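# Place the carton fully on the low platform

## Task

Set the carton down on the low platform so none of it sticks out past the platform's edge. It must stay there by itself, not because a cup is holding it. Then release it and move the tool away.

## Robot and tools

Robot: two 6-joint arms, left_arm and right_arm, each ending in a suction cup rather than fingers. The cup point is the centre of the cup's rim (36 mm across) when nothing touches it, and the cup faces along that point's own +z axis. About 4 cm behind the rim the tool widens, with its body and a camera reaching out up to roughly 9 cm sideways, so leave room around it.

Frame: one shared scene frame for both arms. Origin sits on the table surface midway between the arms; +x points out over the table, +z points up, and left_arm is on the +y side. The arm names are not image sides. Positions are in metres, quaternions are written w first (qw, qx, qy, qz). Reported positions can be slightly off, especially when an arm reaches far.

Row layout (used by every moving call): a single flat list of 16 numbers covering both arms, even if only one moves. Order: left x, y, z, qw, qx, qy, qz, left suction, then right x, y, z, qw, qx, qy, qz, right suction. The x, y, z and quaternion are an absolute pose for that arm's cup point in the scene frame, not an offset. Each target must lie within 0.6 m of that arm's last reported position along each of the cup point's axes, or the call is refused and nothing is sent. Suction is in [-1, 1]: above 0.01 means on, 0.01 or below means off, and it keeps its last value. Because a 0 is an actual command, repeat the previous suction value for a tool you want unchanged. To hold an arm still, resend its whole previous pose (position and quaternion from the result before it began resting); to keep an orientation, send the same target quaternion each time rather than copying a drifted reading.

Tools:
- execute_actions {actions, pictures}: actions is a list holding zero or one item. Empty list: just report the state (with pictures). {"rows": [...], "steps": n}: up to 15 rows of 16 numbers, n from 8 to 15 control steps of 1/30 s (default 15); each row covers one step and the last row repeats to fill. {"steps": n} alone: a wait of up to 300 steps counted from the previous result, so your thinking time is included. Set pictures true to get camera images with an action.
- move {target, speed}: target is one 16-number row as above. Each cup point travels a straight line to its pose; both paths finish together, lasting 0.5 to 10 s (cut off at 10 s). speed is the path's top speed in m/s, 0.002 to 0.5, default 0.25; rotation is capped at twice that in rad/s. Suction values are applied at the start. Paths ignore obstacles and the other arm, and the real cup can lag, wander or overshoot speed, particularly with a nearly straight arm. The result adds a move: line giving the ending (done, off_target, moving, held, fault) and any limits (paced = pose was clipped; held = a check blocked some steps, after which the arm may jump fast), plus each arm's distance from its target.
- wait {seconds}: 0 to 10 s with no new command.
- zoom_image {camera, region}: enlarge [x0, y0, x1, y1] pixels (max 504x504) of cam_high (896x504), cam_low (896x504), cam_left_wrist or cam_right_wrist (616x616).
- finished_scene {scene}: ends the current scene (give its number) and grades it; irreversible. Replying without any tool call also ends things.

Motion details: each control step the commanded pose is clipped to within 70 mm and 16 degrees of the measured one, and position wins over orientation if both cannot be met. With execute_actions, the result is read 8 steps before the action ends; those final steps then run while you compose your next reply, and after them the arm only continues to its last clipped pose, so a distant target may need several calls. Check the result and the Hand target line. HELD marks steps whose command was blocked; a pose unreachable line names an arm whose command the clearance check altered.

Result lines: per arm, position, quaternion and velocities; suction_measured (near 0 = no seal, 0.83+ = airtight, lower = leaking); part_present (turns 1 at 0.50, back to 0 below 0.45).

Picking and placing: switch suction on and press the rim flat onto a smooth face of the carton so it seals all round, away from edges, seams or holes. Under vacuum the cup shortens, so the carton rides up to about 12 mm nearer the tool. To release, lower the carton until it rests on the platform, turn suction off, then lift at least 15 mm before assuming contact is gone, and move clear. Check by camera that no part overhangs the platform and that it stays put after release; loose objects may occasionally be nudged.

Avoid: dropping or knocking anything off the table (automatic failure), slamming, hard pushes or driving a target far past a contact (faster and deeper means harder), letting the arms collide or press on each other, and sealing the cup onto the table (turn suction off to free it). Joint load limits in N m: waist 56.4, shoulder 56.4, elbow 47, forearm roll 25.3, wrist pitch 17.8, wrist roll 17.8; reaching one triggers a torque fault that backs the joint off and freezes the arm for 10 s. Holding loads heats motors: a MOTOR HOT warning appears from 65 °C and at 80 °C the arm is braked until cool (OVER-TEMPERATURE FAULT), so don't hang on to the carton longer than needed.

Each tool is called after "Call:" as name(argument=value, ...) on one line, values as JSON.

## Session

Call:
execute_actions(actions=[])

Scene clock: 0.00 s of 5000.00 s.
left_arm: end_effector_position=(+0.6557, +0.2390, +0.2436) suction_measured=0.00 part_present=0 end_effector_quat_wxyz=(+0.000, -0.185, +0.983, +0.000) end_effector_velocity=(-0.000, +0.000, -0.000) end_effector_angular_velocity=(+0.000, +0.001, +0.000) | right_arm: end_effector_position=(+0.5460, -0.4126, +0.2443) suction_measured=0.00 part_present=0 end_effector_quat_wxyz=(+0.001, +0.302, +0.953, +0.001) end_effector_velocity=(-0.000, -0.000, -0.000) end_effector_angular_velocity=(-0.001, +0.001, +0.001)
Joint positions: left_arm=[ 0.001 -0.531 -1.291  0.    -0.76  -2.096] | right_arm=[-0.002 -0.531 -1.292  0.002 -0.76  -1.048]
Joint velocities: left_arm=[ 0. -0.  0.  0.  0.  0.] | right_arm=[-0.001 -0.     0.    -0.001 -0.    -0.001]
Motor temperatures (°C, as the motors report them): left_arm=[25 25 26 28 28 28] | right_arm=[23 24 28 31 30 26]
Hand target (left_arm): +0.656, +0.239, +0.244; +0.000, -0.185, +0.983, +0.000
Hand target (right_arm): +0.546, -0.413, +0.244; +0.001, +0.302, +0.953, +0.001

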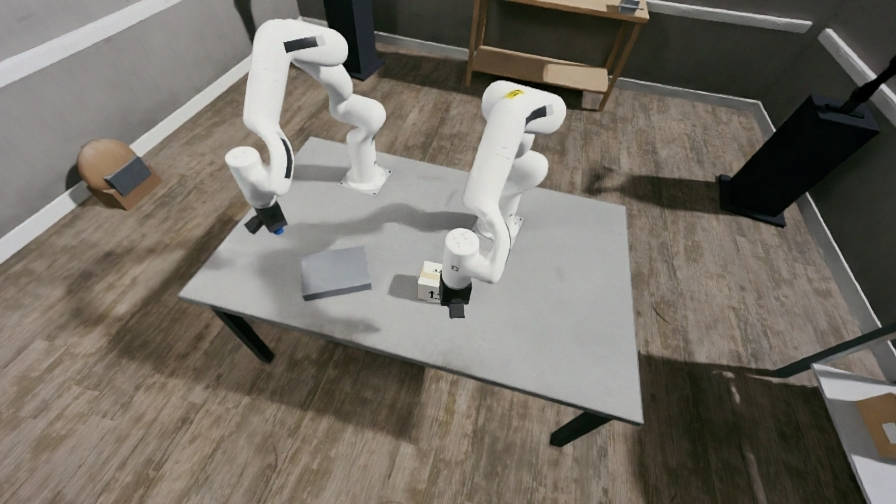

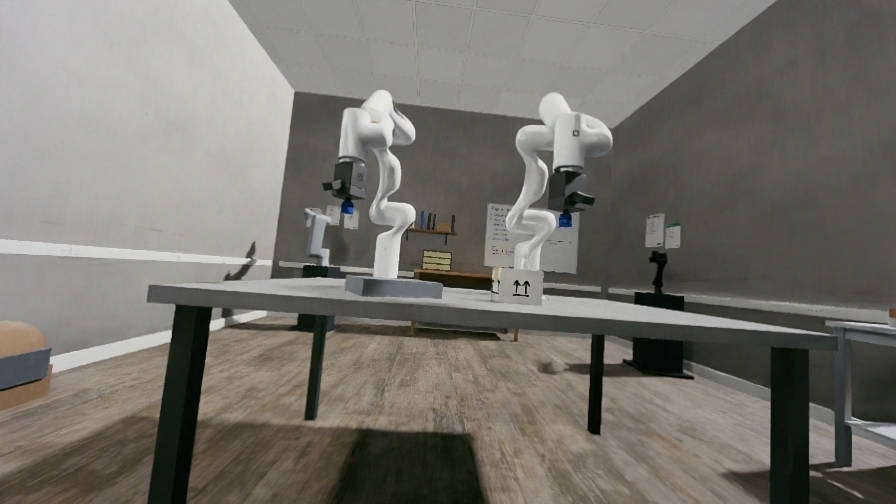

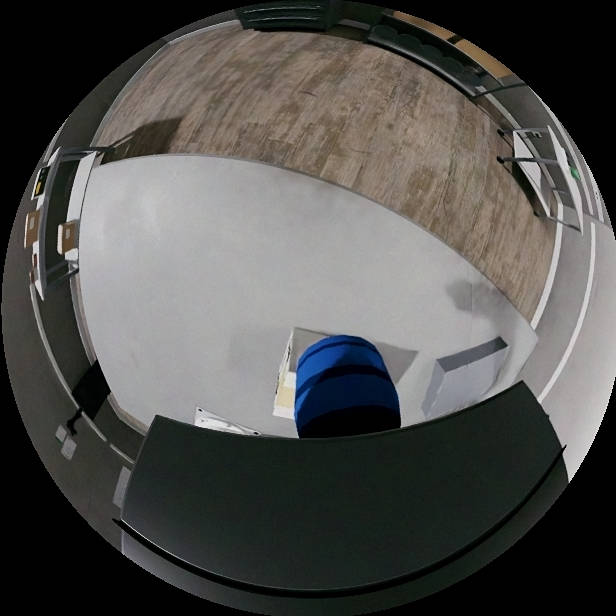

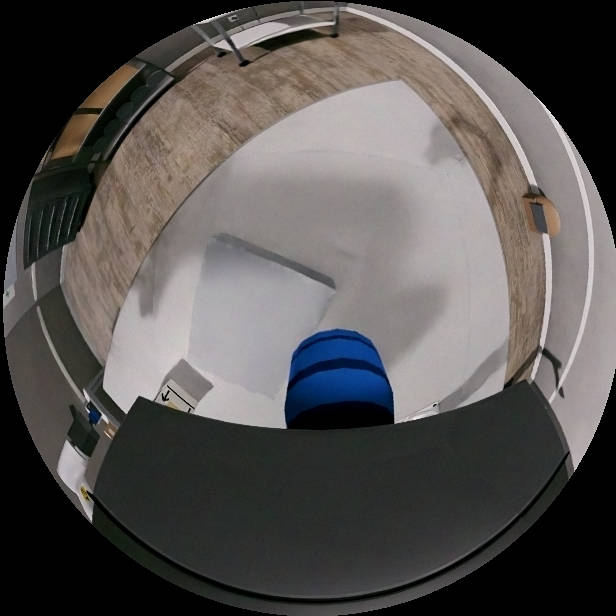

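Call:
move(target=[0.45,0.15,0.24,0,0,1,0,0,0.40,-0.58,0.3,0,0.302,0.953,0,0])

Scene clock: 1.80 s of 5000.00 s.
left_arm: end_effector_position=(+0.4503, +0.1501, +0.2398) suction_measured=0.00 part_present=0 end_effector_quat_wxyz=(+0.000, -0.000, +1.000, -0.000) end_effector_velocity=(-0.003, -0.001, +0.000) end_effector_angular_velocity=(+0.000, -0.000, -0.004) | right_arm: end_effector_position=(+0.3999, -0.5795, +0.2997) suction_measured=0.00 part_present=0 end_effector_quat_wxyz=(+0.000, +0.302, +0.953, -0.000) end_effector_velocity=(-0.002, -0.002, +0.001) end_effector_angular_velocity=(+0.001, -0.000, -0.001)
Joint positions: left_arm=[-0.282 -0.148 -0.769 -0.    -0.622 -2.008] | right_arm=[-0.366 -0.243 -1.036 -0.001 -0.793 -1.411]
Joint velocities: left_arm=[-0.005  0.005  0.005  0.    -0.    -0.002] | right_arm=[-0.006  0.002  0.001  0.001 -0.002 -0.006]
Motor temperatures (°C, as the motors report them): left_arm=[25 25 26 28 28 28] | right_arm=[23 24 28 31 30 26]
Hand target (left_arm): +0.450, +0.150, +0.240; +0.000, +0.000, +1.000, -0.000
Hand target (right_arm): +0.400, -0.580, +0.300; +0.000, +0.302, +0.953, -0.000
Off the commanded pose (left_arm): 0.000 m, 0 deg.
Off the commanded pose (right_arm): 0.001 m, 0 deg.
Kept back: nothing.
move: done

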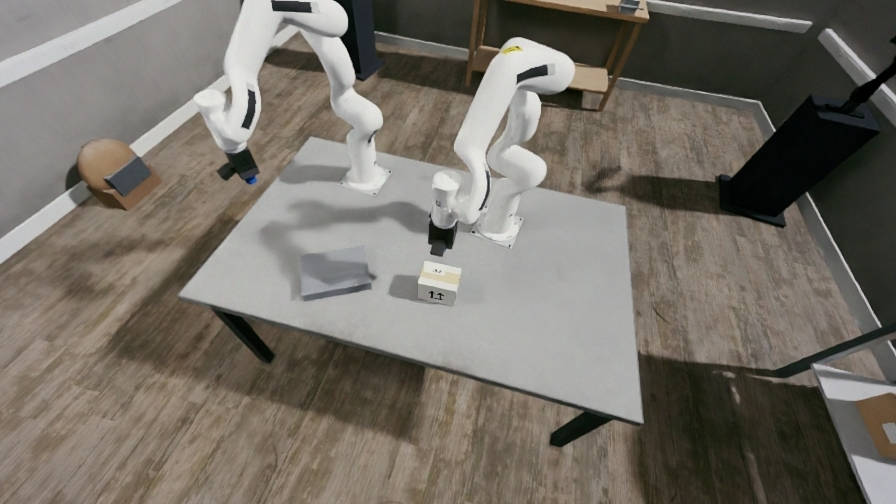

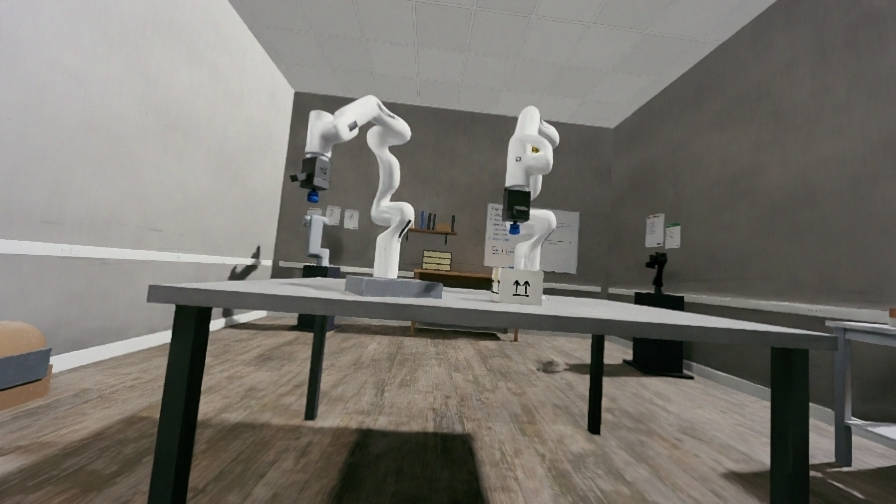

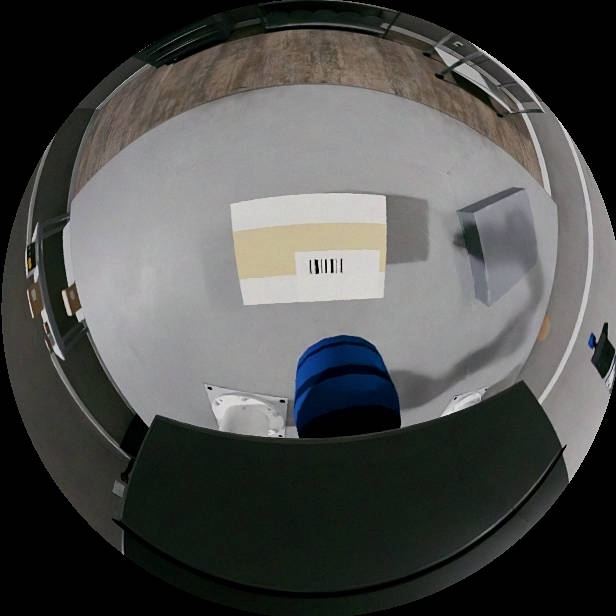

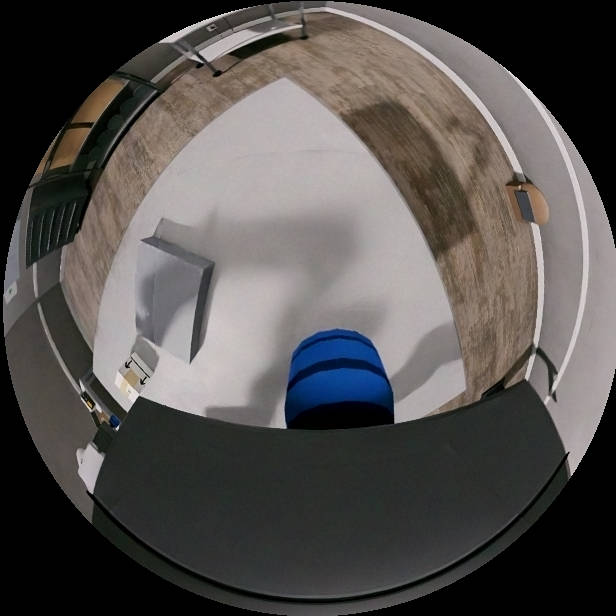

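Call:
move(target=[0.495,0.15,0.14,0,0,1,0,0,0.40,-0.58,0.3,0,0.302,0.953,0,0])

Scene clock: 3.13 s of 5000.00 s.
left_arm: end_effector_position=(+0.4950, +0.1500, +0.1404) suction_measured=0.00 part_present=0 end_effector_quat_wxyz=(+0.000, +0.000, +1.000, -0.000) end_effector_velocity=(+0.001, +0.000, -0.003) end_effector_angular_velocity=(+0.001, +0.002, +0.000) | right_arm: end_effector_position=(+0.4000, -0.5800, +0.3000) suction_measured=0.00 part_present=0 end_effector_quat_wxyz=(+0.000, +0.302, +0.953, -0.000) end_effector_velocity=(-0.001, +0.000, -0.000) end_effector_angular_velocity=(+0.001, +0.002, -0.001)
Joint positions: left_arm=[-0.242 -0.419 -0.836 -0.    -0.416 -1.967] | right_arm=[-0.367 -0.243 -1.038  0.    -0.794 -1.412]
Joint velocities: left_arm=[ 0.001 -0.008 -0.003 -0.     0.003  0.001] | right_arm=[-0.    -0.     0.     0.001 -0.001  0.   ]
Motor temperatures (°C, as the motors report them): left_arm=[25 25 26 28 28 28] | right_arm=[23 24 28 31 30 26]
Hand target (left_arm): +0.495, +0.150, +0.140; -0.000, +0.000, +1.000, -0.000
Hand target (right_arm): +0.400, -0.580, +0.300; +0.000, +0.302, +0.953, -0.000
Off the commanded pose (left_arm): 0.000 m, 0 deg.
Off the commanded pose (right_arm): 0.000 m, 0 deg.
Kept back: nothing.
move: done

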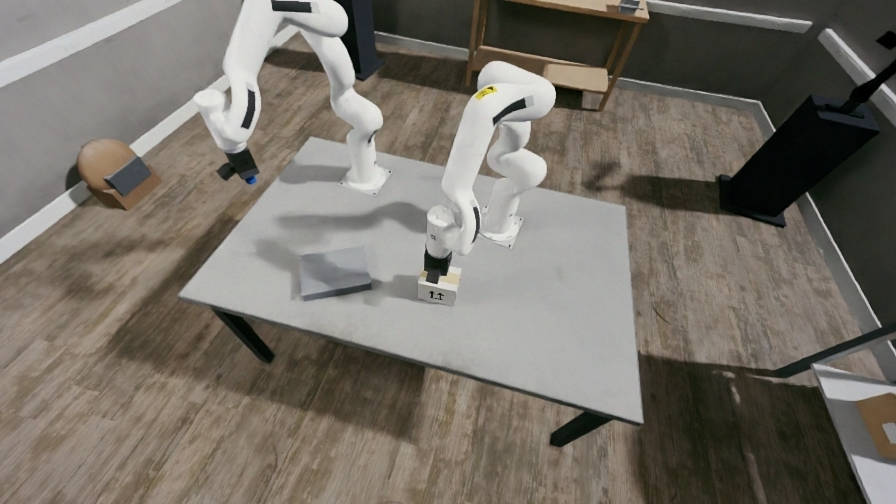

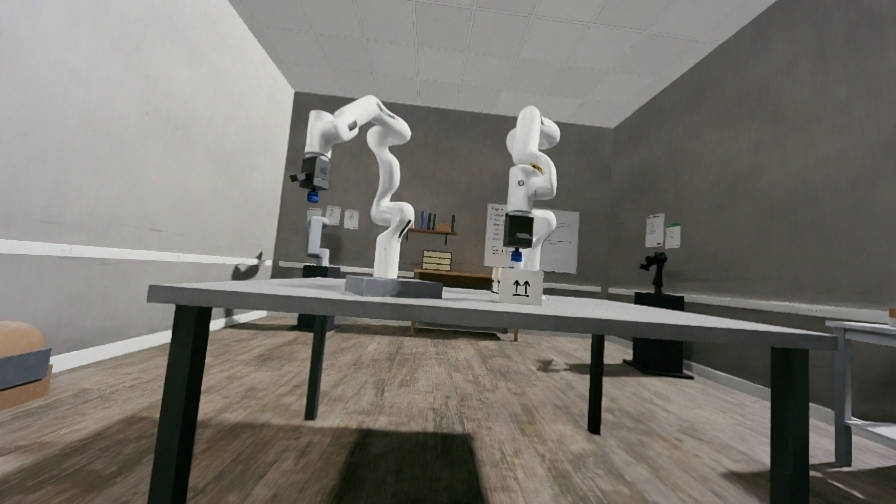

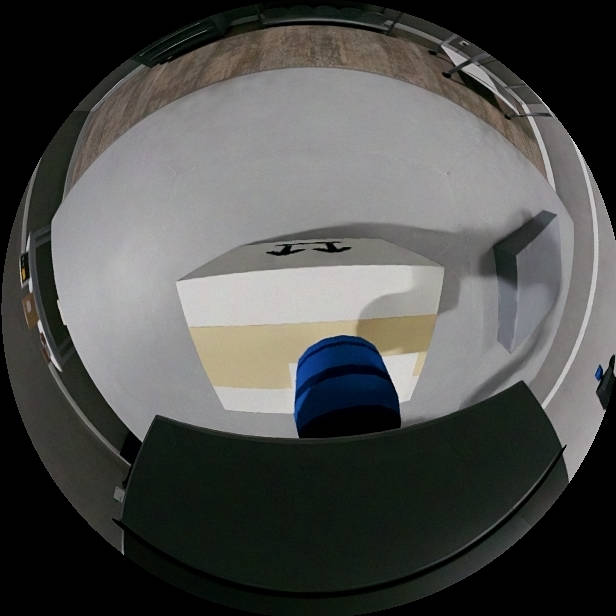

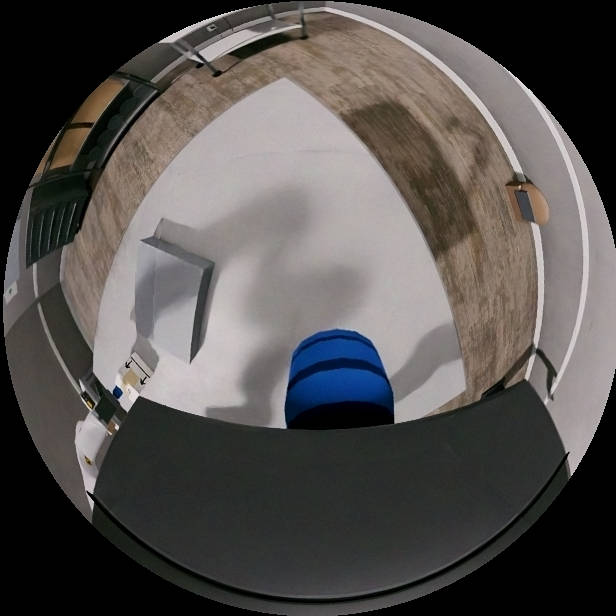

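Call:
move(target=[0.487,0.165,0.10,0,0,1,0,1,0.40,-0.58,0.3,0,0.302,0.953,0,0], speed=0.04)

Scene clock: 4.80 s of 5000.00 s.
left_arm: end_effector_position=(+0.4872, +0.1648, +0.1003) suction_measured=0.91 part_present=1 end_effector_quat_wxyz=(+0.000, +0.000, +1.000, -0.000) end_effector_velocity=(+0.002, -0.000, -0.001) end_effector_angular_velocity=(-0.002, -0.004, -0.000) | right_arm: end_effector_position=(+0.4000, -0.5800, +0.3000) suction_measured=0.00 part_present=0 end_effector_quat_wxyz=(+0.000, +0.302, +0.953, +0.000) end_effector_velocity=(+0.000, -0.000, +0.000) end_effector_angular_velocity=(-0.001, -0.001, -0.000)
Joint positions: left_arm=[-0.219 -0.481 -0.797 -0.    -0.315 -1.944] | right_arm=[-0.367 -0.243 -1.038  0.    -0.794 -1.412]
Joint velocities: left_arm=[ 0.001 -0.003 -0.002 -0.     0.006  0.002] | right_arm=[-0.     0.    -0.    -0.     0.001  0.   ]
Motor temperatures (°C, as the motors report them): left_arm=[25 25 26 28 28 28] | right_arm=[23 24 28 31 30 26]
Hand target (left_arm): +0.487, +0.165, +0.100; -0.000, +0.000, +1.000, -0.000
Hand target (right_arm): +0.400, -0.580, +0.300; +0.000, +0.302, +0.953, -0.000
Off the commanded pose (left_arm): 0.000 m, 0 deg.
Off the commanded pose (right_arm): 0.000 m, 0 deg.
Kept back: nothing.
move: done

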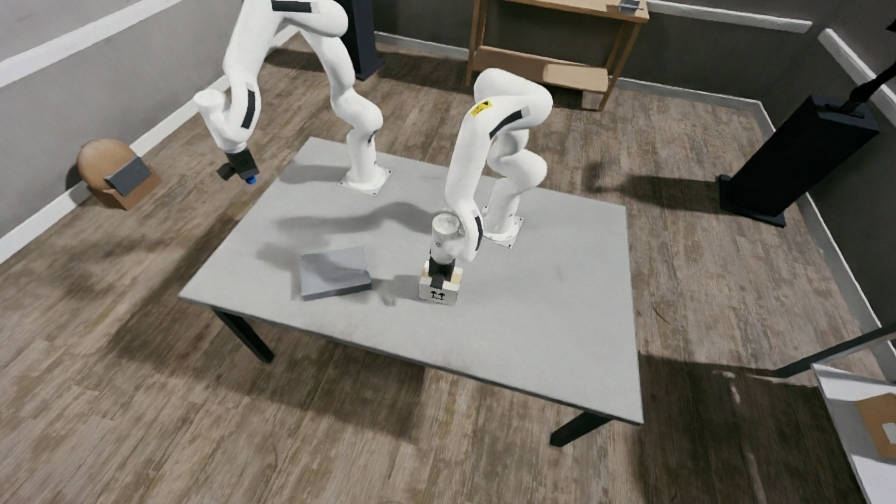

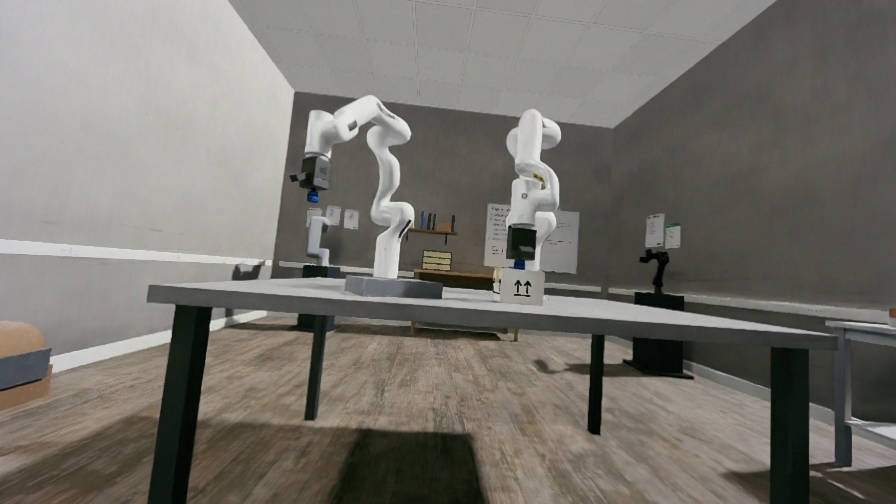

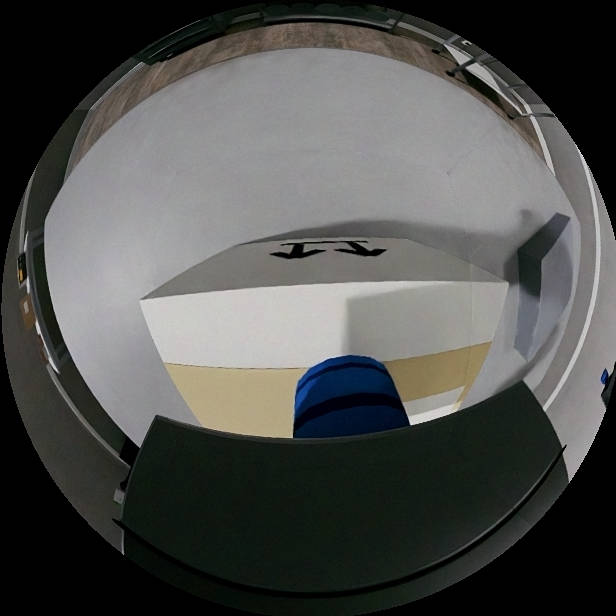

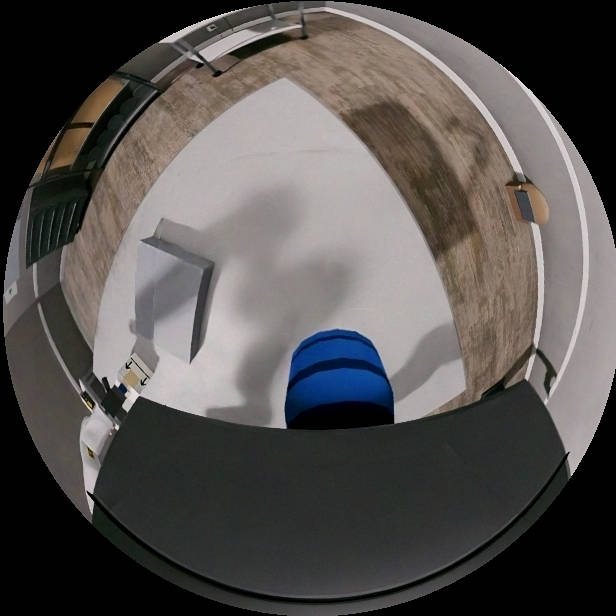

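Call:
move(target=[0.495,0.12,0.19,0,0,1,0,1,0.35,-0.6,0.3,0,0.302,0.953,0,0], speed=0.12)

Call:
move(target=[0.55,-0.23,0.185,0,-0.233,0.972,0,1,0.35,-0.6,0.3,0,0.302,0.953,0,0], speed=0.2)

Call:
zoom_image(camera="cam_high", region=[260,200,420,320])

Scene clock: 6.70 s of 5000.00 s.
left_arm: end_effector_position=(+0.4949, +0.1202, +0.1896) suction_measured=0.93 part_present=1 end_effector_quat_wxyz=(-0.000, -0.000, +1.000, +0.000) end_effector_velocity=(+0.001, -0.001, +0.002) end_effector_angular_velocity=(-0.000, -0.001, -0.000) | right_arm: end_effector_position=(+0.3501, -0.5999, +0.2999) suction_measured=0.00 part_present=0 end_effector_quat_wxyz=(+0.000, +0.302, +0.953, -0.000) end_effector_velocity=(-0.001, -0.001, +0.000) end_effector_angular_velocity=(-0.001, -0.001, -0.000)
Joint positions: left_arm=[-0.299 -0.351 -0.887  0.    -0.536 -2.025] | right_arm=[-0.452 -0.161 -0.94  -0.    -0.778 -1.497]
Joint velocities: left_arm=[-0.002  0.002 -0.004  0.    -0.005 -0.002] | right_arm=[-0.003  0.002  0.002 -0.     0.002 -0.003]
Motor temperatures (°C, as the motors report them): left_arm=[25 25 26 28 28 28] | right_arm=[23 24 28 31 30 26]
Hand target (left_arm): +0.495, +0.120, +0.190; +0.000, -0.000, +1.000, +0.000
Hand target (right_arm): +0.350, -0.600, +0.300; +0.000, +0.302, +0.953, -0.000
Off the commanded pose (left_arm): 0.000 m, 0 deg.
Off the commanded pose (right_arm): 0.000 m, 0 deg.
Kept back: nothing.
move: done

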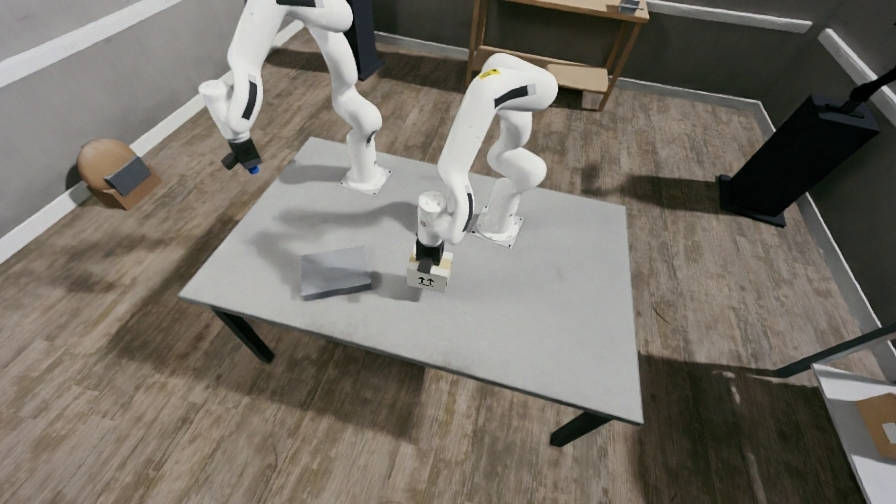

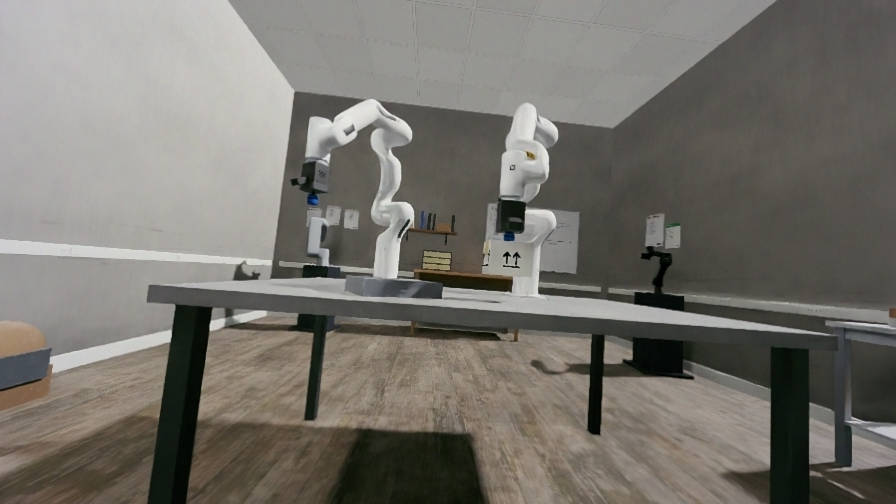

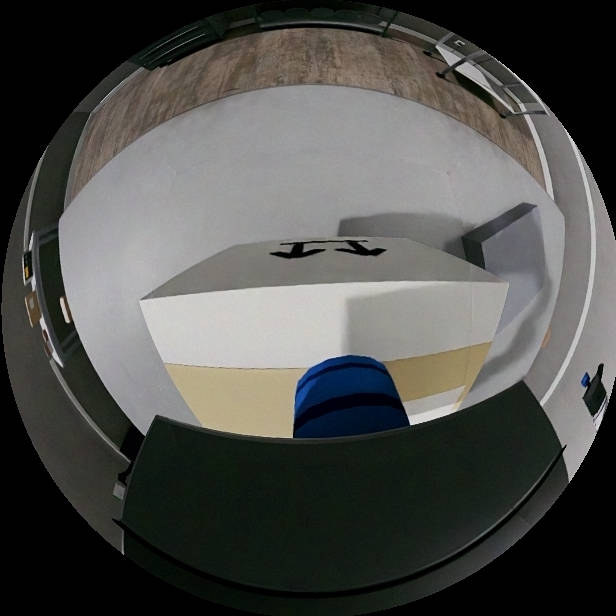

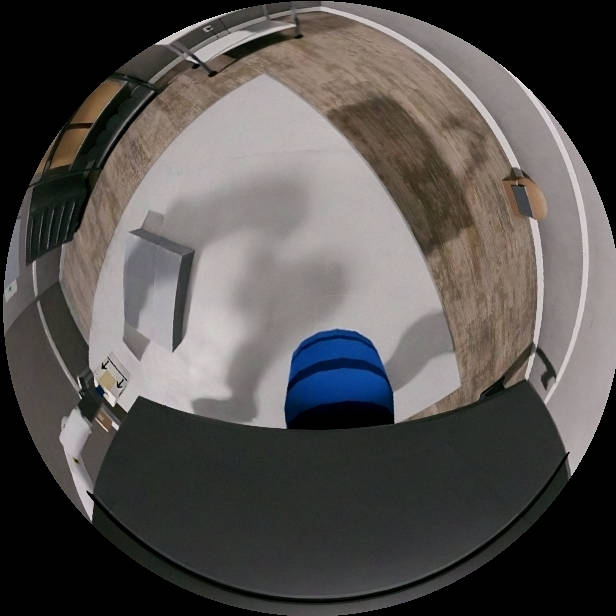

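Scene clock: 9.07 s of 5000.00 s.
left_arm: end_effector_position=(+0.5504, -0.2297, +0.1852) suction_measured=0.93 part_present=1 end_effector_quat_wxyz=(+0.000, -0.233, +0.972, -0.000) end_effector_velocity=(+0.000, -0.002, +0.000) end_effector_angular_velocity=(+0.002, +0.001, +0.002) | right_arm: end_effector_position=(+0.3500, -0.6000, +0.3000) suction_measured=0.00 part_present=0 end_effector_quat_wxyz=(+0.000, +0.302, +0.953, -0.000) end_effector_velocity=(-0.000, -0.001, +0.000) end_effector_angular_velocity=(-0.001, -0.000, -0.001)
Joint positions: left_arm=[-0.701 -0.953 -1.839  0.    -0.885 -2.897] | right_arm=[-0.452 -0.161 -0.94   0.    -0.779 -1.498]
Joint velocities: left_arm=[-0.002 -0.007 -0.012  0.001 -0.007 -0.004] | right_arm=[-0.001  0.     0.    -0.     0.001  0.   ]
Motor temperatures (°C, as the motors report them): left_arm=[25 25 26 28 28 28] | right_arm=[23 24 28 31 30 26]
Hand target (left_arm): +0.550, -0.230, +0.185; +0.000, -0.233, +0.972, -0.000
Hand target (right_arm): +0.350, -0.600, +0.300; +0.000, +0.302, +0.953, -0.000
Off the commanded pose (left_arm): 0.001 m, 0 deg.
Off the commanded pose (right_arm): 0.000 m, 0 deg.
Kept back: nothing.
move: done

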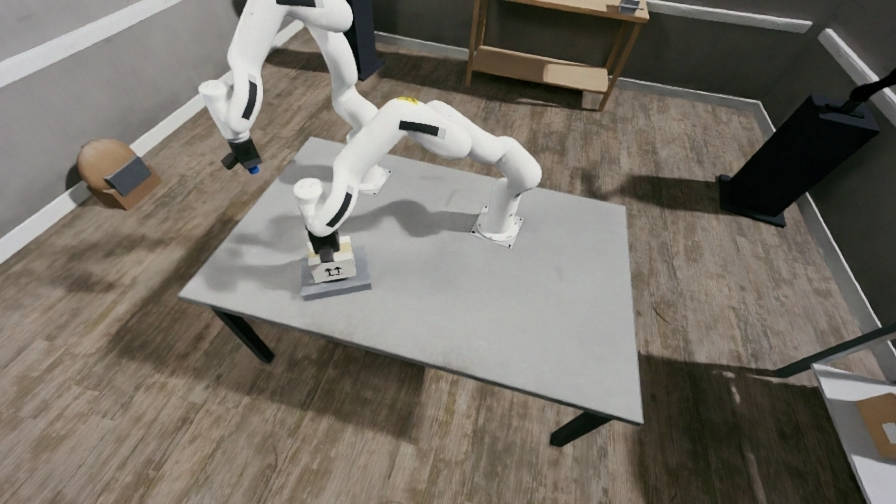

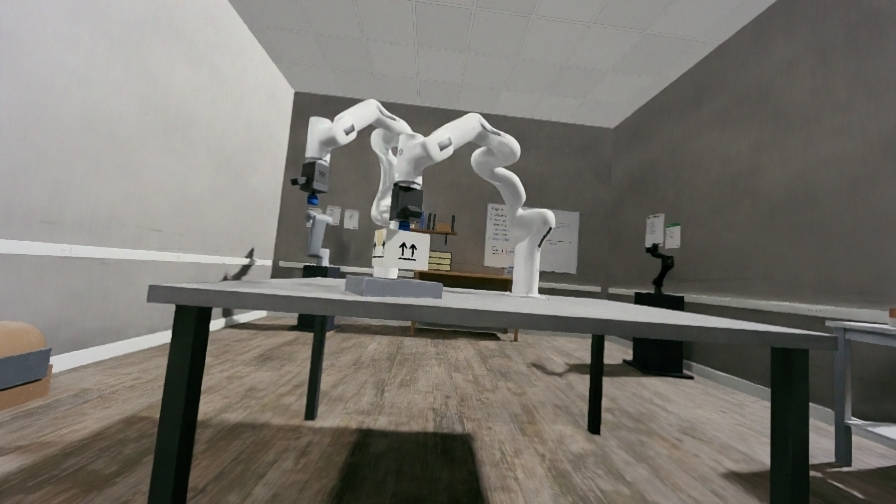

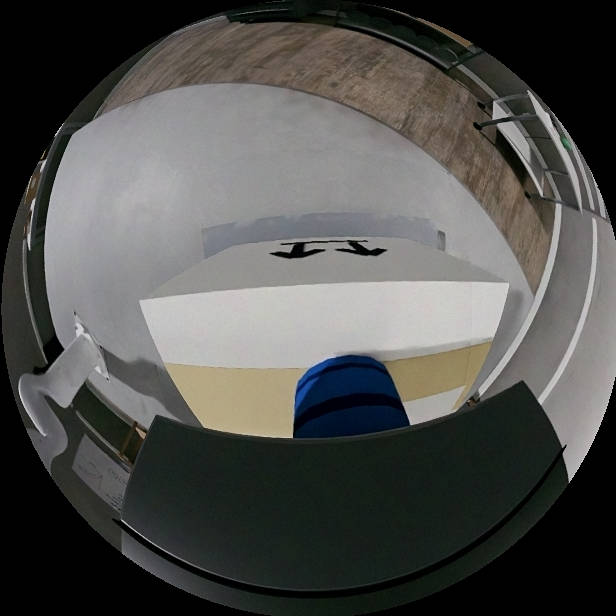

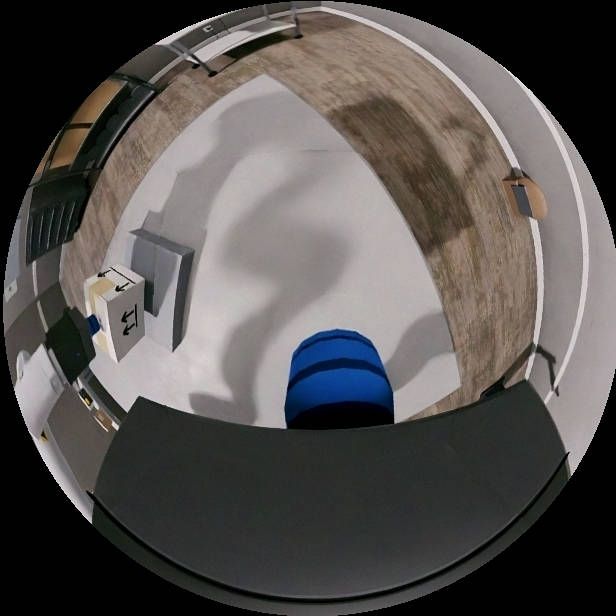

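Region (260, 200, 420, 320) of cam_high's 896x504 image, scaled by 3.150, with more detail than that image has; it fills the top 378 rows of this view, and the rest is white.

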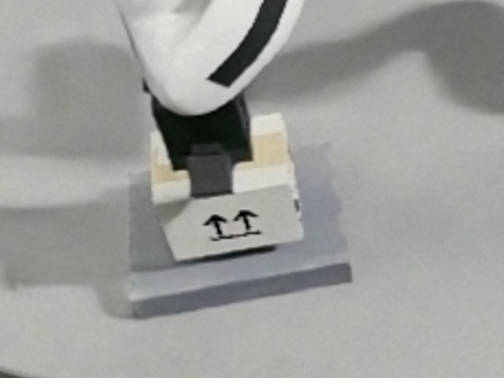

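Shift back ~2.5 cm; gap about 4 cm.

Call:
move(target=[0.528,-0.248,0.15,0,-0.233,0.972,0,1,0.35,-0.6,0.3,0,0.302,0.953,0,0], speed=0.04)

Call:
zoom_image(camera="cam_low", region=[330,210,460,310])

Scene clock: 10.77 s of 5000.00 s.
left_arm: end_effector_position=(+0.5282, -0.2479, +0.1503) suction_measured=0.93 part_present=1 end_effector_quat_wxyz=(+0.000, -0.233, +0.972, -0.000) end_effector_velocity=(-0.000, -0.001, -0.001) end_effector_angular_velocity=(-0.001, -0.001, +0.000) | right_arm: end_effector_position=(+0.3500, -0.6000, +0.3000) suction_measured=0.00 part_present=0 end_effector_quat_wxyz=(+0.000, +0.302, +0.953, -0.000) end_effector_velocity=(+0.001, +0.001, +0.000) end_effector_angular_velocity=(-0.001, -0.001, +0.002)
Joint positions: left_arm=[-0.739 -0.992 -1.825 -0.    -0.832 -2.935] | right_arm=[-0.452 -0.161 -0.94   0.    -0.779 -1.498]
Joint velocities: left_arm=[-0.002 -0.002 -0.001  0.     0.002 -0.002] | right_arm=[ 0.002  0.    -0.    -0.001  0.001 -0.   ]
Motor temperatures (°C, as the motors report them): left_arm=[25 25 26 28 28 28] | right_arm=[23 24 28 31 30 26]
Hand target (left_arm): +0.528, -0.248, +0.150; -0.000, -0.233, +0.972, -0.000
Hand target (right_arm): +0.350, -0.600, +0.300; +0.000, +0.302, +0.953, -0.000
Off the commanded pose (left_arm): 0.000 m, 0 deg.
Off the commanded pose (right_arm): 0.000 m, 0 deg.
Kept back: nothing.
move: done

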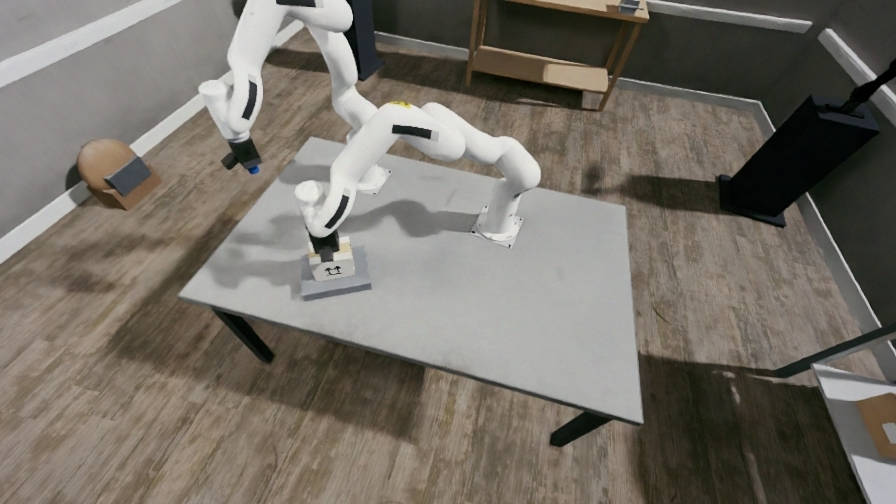

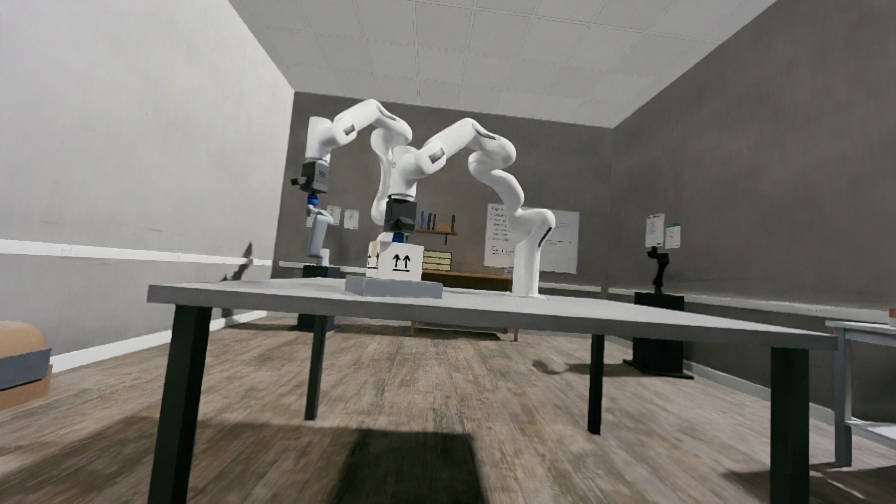

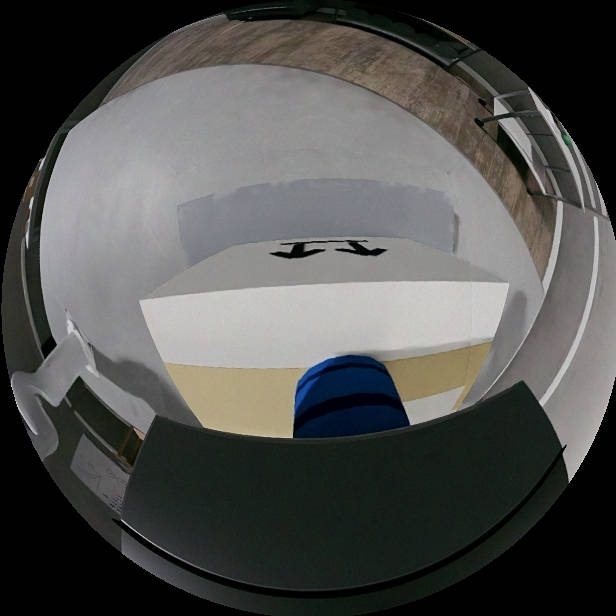

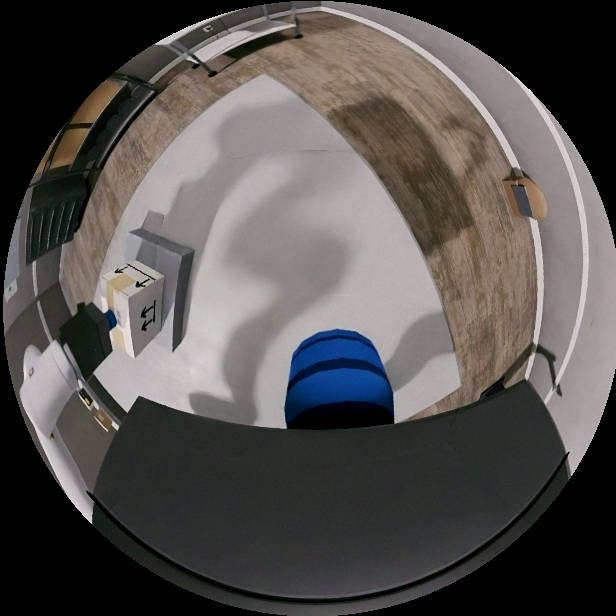

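Region (330, 210, 460, 310) of cam_low's 896x504 image, scaled by 3.877, with more detail than that image has; it fills the top 388 rows of this view, and the rest is white.

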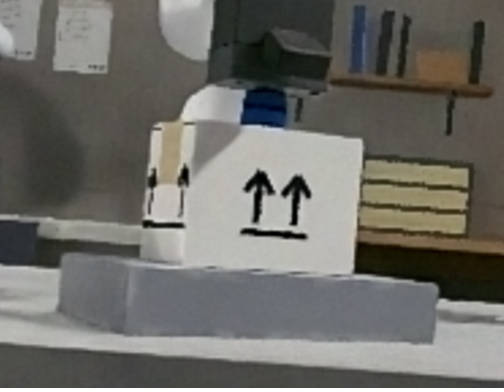

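Call:
execute_actions(actions=[{"rows":[[0.528,-0.248,0.148,0,-0.233,0.972,0,1,0.35,-0.6,0.3,0,0.302,0.953,0,0],[0.528,-0.248,0.147,0,-0.233,0.972,0,1,0.35,-0.6,0.3,0,0.302,0.953,0,0]],"steps":10}])

Call:
execute_actions(actions=[{"rows":[[0.528,-0.248,0.147,0,-0.233,0.972,0,0,0.35,-0.6,0.3,0,0.302,0.953,0,0]],"steps":15}])

Call:
move(target=[0.52,-0.2,0.3,0,-0.233,0.972,0,0,0.35,-0.6,0.3,0,0.302,0.953,0,0])

Scene clock: 11.30 s of 5000.00 s.
left_arm: end_effector_position=(+0.5281, -0.2481, +0.1497) suction_measured=0.93 part_present=1 end_effector_quat_wxyz=(+0.000, -0.233, +0.972, -0.000) end_effector_velocity=(+0.002, -0.002, -0.013) end_effector_angular_velocity=(-0.007, -0.006, -0.000) | right_arm: end_effector_position=(+0.3500, -0.6000, +0.3000) suction_measured=0.00 part_present=0 end_effector_quat_wxyz=(-0.000, +0.302, +0.953, +0.000) end_effector_velocity=(-0.000, +0.000, -0.000) end_effector_angular_velocity=(+0.001, +0.002, -0.001)
Joint positions: left_arm=[-0.739 -0.993 -1.824 -0.    -0.831 -2.935] | right_arm=[-0.452 -0.161 -0.94   0.    -0.779 -1.498]
Joint velocities: left_arm=[-0.    -0.016  0.002  0.     0.028  0.   ] | right_arm=[-0.    -0.001  0.     0.    -0.001  0.001]
Motor temperatures (°C, as the motors report them): left_arm=[25 25 26 28 28 28] | right_arm=[23 24 28 31 30 26]
Steps of this call (steps 1 to 14: nothing new was sent; steps 15 to 16: the first 2 steps of this action). Readings (end_effector_position | what the end effector reports):
15: left_arm (+0.5280, -0.2480, +0.1500) | right_arm (+0.3500, -0.6000, +0.3000) | left_arm suction_measured=0.93 part_present=1 | right_arm suction_measured=0.00 part_present=0
16: the state above

Scene clock: 11.80 s of 5000.00 s.
left_arm: end_effector_position=(+0.5284, -0.2485, +0.1487) suction_measured=0.00 part_present=0 end_effector_quat_wxyz=(+0.000, -0.233, +0.972, -0.001) end_effector_velocity=(-0.000, +0.000, -0.001) end_effector_angular_velocity=(+0.000, +0.000, -0.000) | right_arm: end_effector_position=(+0.3500, -0.6000, +0.3000) suction_measured=0.00 part_present=0 end_effector_quat_wxyz=(+0.000, +0.302, +0.953, +0.000) end_effector_velocity=(-0.000, -0.001, -0.001) end_effector_angular_velocity=(+0.001, +0.001, -0.001)
Joint positions: left_arm=[-0.739 -0.995 -1.825  0.    -0.828 -2.935] | right_arm=[-0.452 -0.161 -0.94   0.    -0.779 -1.498]
Joint velocities: left_arm=[ 0.    -0.     0.001  0.     0.001  0.   ] | right_arm=[-0.001 -0.001 -0.    -0.    -0.    -0.   ]
Motor temperatures (°C, as the motors report them): left_arm=[25 25 26 28 28 28] | right_arm=[23 24 28 31 30 26]
Off your previous action's commanded pose (left_arm): 0.002 m, 0 deg at its last step (step 8 of this call).
Off your previous action's commanded pose (right_arm): 0.000 m, 0 deg at its last step (step 8 of this call).
Steps of this call (steps 1 to 8: the last 8 steps of your previous action; steps 9 to 15: the first 7 steps of this action). Readings (end_effector_position | what the end effector reports):
9: left_arm (+0.5282, -0.2482, +0.1487) | right_arm (+0.3500, -0.6000, +0.3000) | left_arm suction_measured=0.85 part_present=1 | right_arm suction_measured=0.00 part_present=0
10: left_arm (+0.5282, -0.2482, +0.1488) | right_arm (+0.3500, -0.6000, +0.3000) | left_arm suction_measured=0.36 part_present=0 | right_arm suction_measured=0.00 part_present=0
12: left_arm (+0.5284, -0.2485, +0.1488) | right_arm (+0.3500, -0.6000, +0.3000) | left_arm suction_measured=0.00 part_present=0 | right_arm suction_measured=0.00 part_present=0
15: the state above

Scene clock: 13.30 s of 5000.00 s.
left_arm: end_effector_position=(+0.5199, -0.2000, +0.2995) suction_measured=0.00 part_present=0 end_effector_quat_wxyz=(-0.000, -0.233, +0.972, +0.000) end_effector_velocity=(+0.000, +0.000, +0.003) end_effector_angular_velocity=(-0.002, -0.001, -0.000) | right_arm: end_effector_position=(+0.3500, -0.6000, +0.3000) suction_measured=0.00 part_present=0 end_effector_quat_wxyz=(-0.000, +0.302, +0.953, -0.000) end_effector_velocity=(+0.000, +0.001, -0.000) end_effector_angular_velocity=(+0.000, +0.001, +0.002)
Joint positions: left_arm=[-0.706 -0.733 -1.734  0.    -1.002 -2.902] | right_arm=[-0.452 -0.161 -0.94   0.    -0.779 -1.498]
Joint velocities: left_arm=[ 0.001  0.003 -0.001  0.    -0.002  0.001] | right_arm=[ 0.002 -0.     0.    -0.    -0.    -0.   ]
Motor temperatures (°C, as the motors report them): left_arm=[25 25 26 28 28 28] | right_arm=[23 24 28 31 30 26]
Hand target (left_arm): +0.520, -0.200, +0.300; +0.000, -0.233, +0.972, +0.000
Hand target (right_arm): +0.350, -0.600, +0.300; -0.000, +0.302, +0.953, -0.000
Off your previous action's commanded pose (left_arm): 0.002 m, 0 deg at its last step (step 8 of this call).
Off your previous action's commanded pose (right_arm): 0.000 m, 0 deg at its last step (step 8 of this call).
Off the commanded pose (left_arm): 0.001 m, 0 deg.
Off the commanded pose (right_arm): 0.000 m, 0 deg.
Kept back: nothing.
move: done

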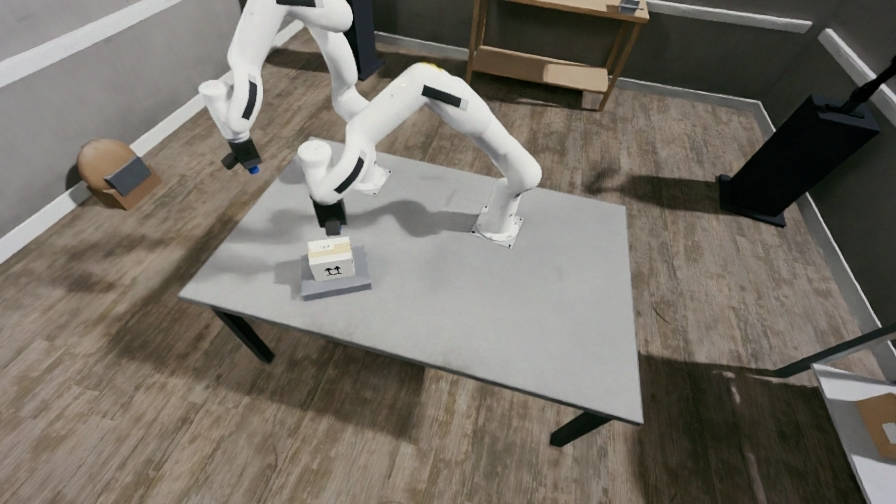

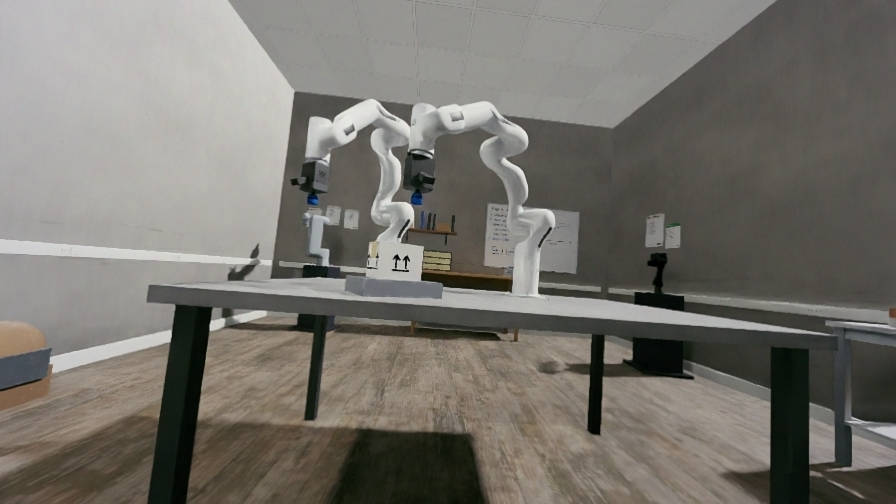

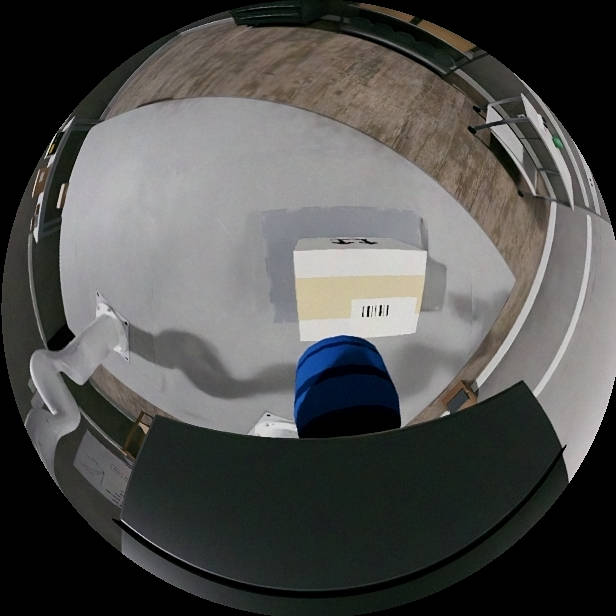

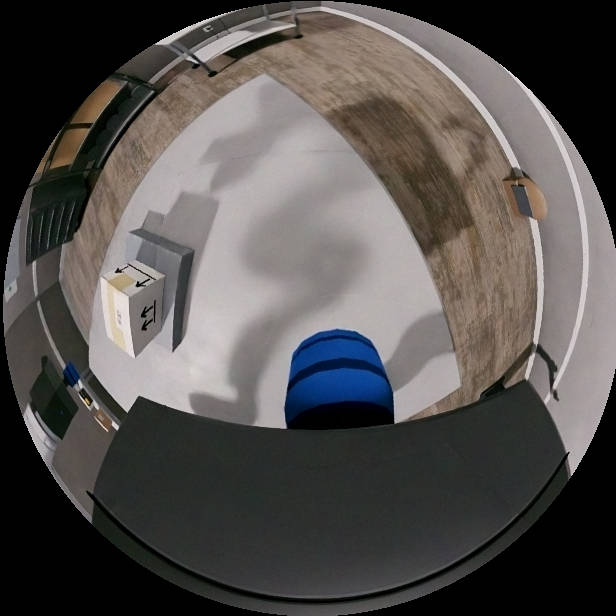

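Call:
finished_scene(scene=1)

The scene is finished: the task was done.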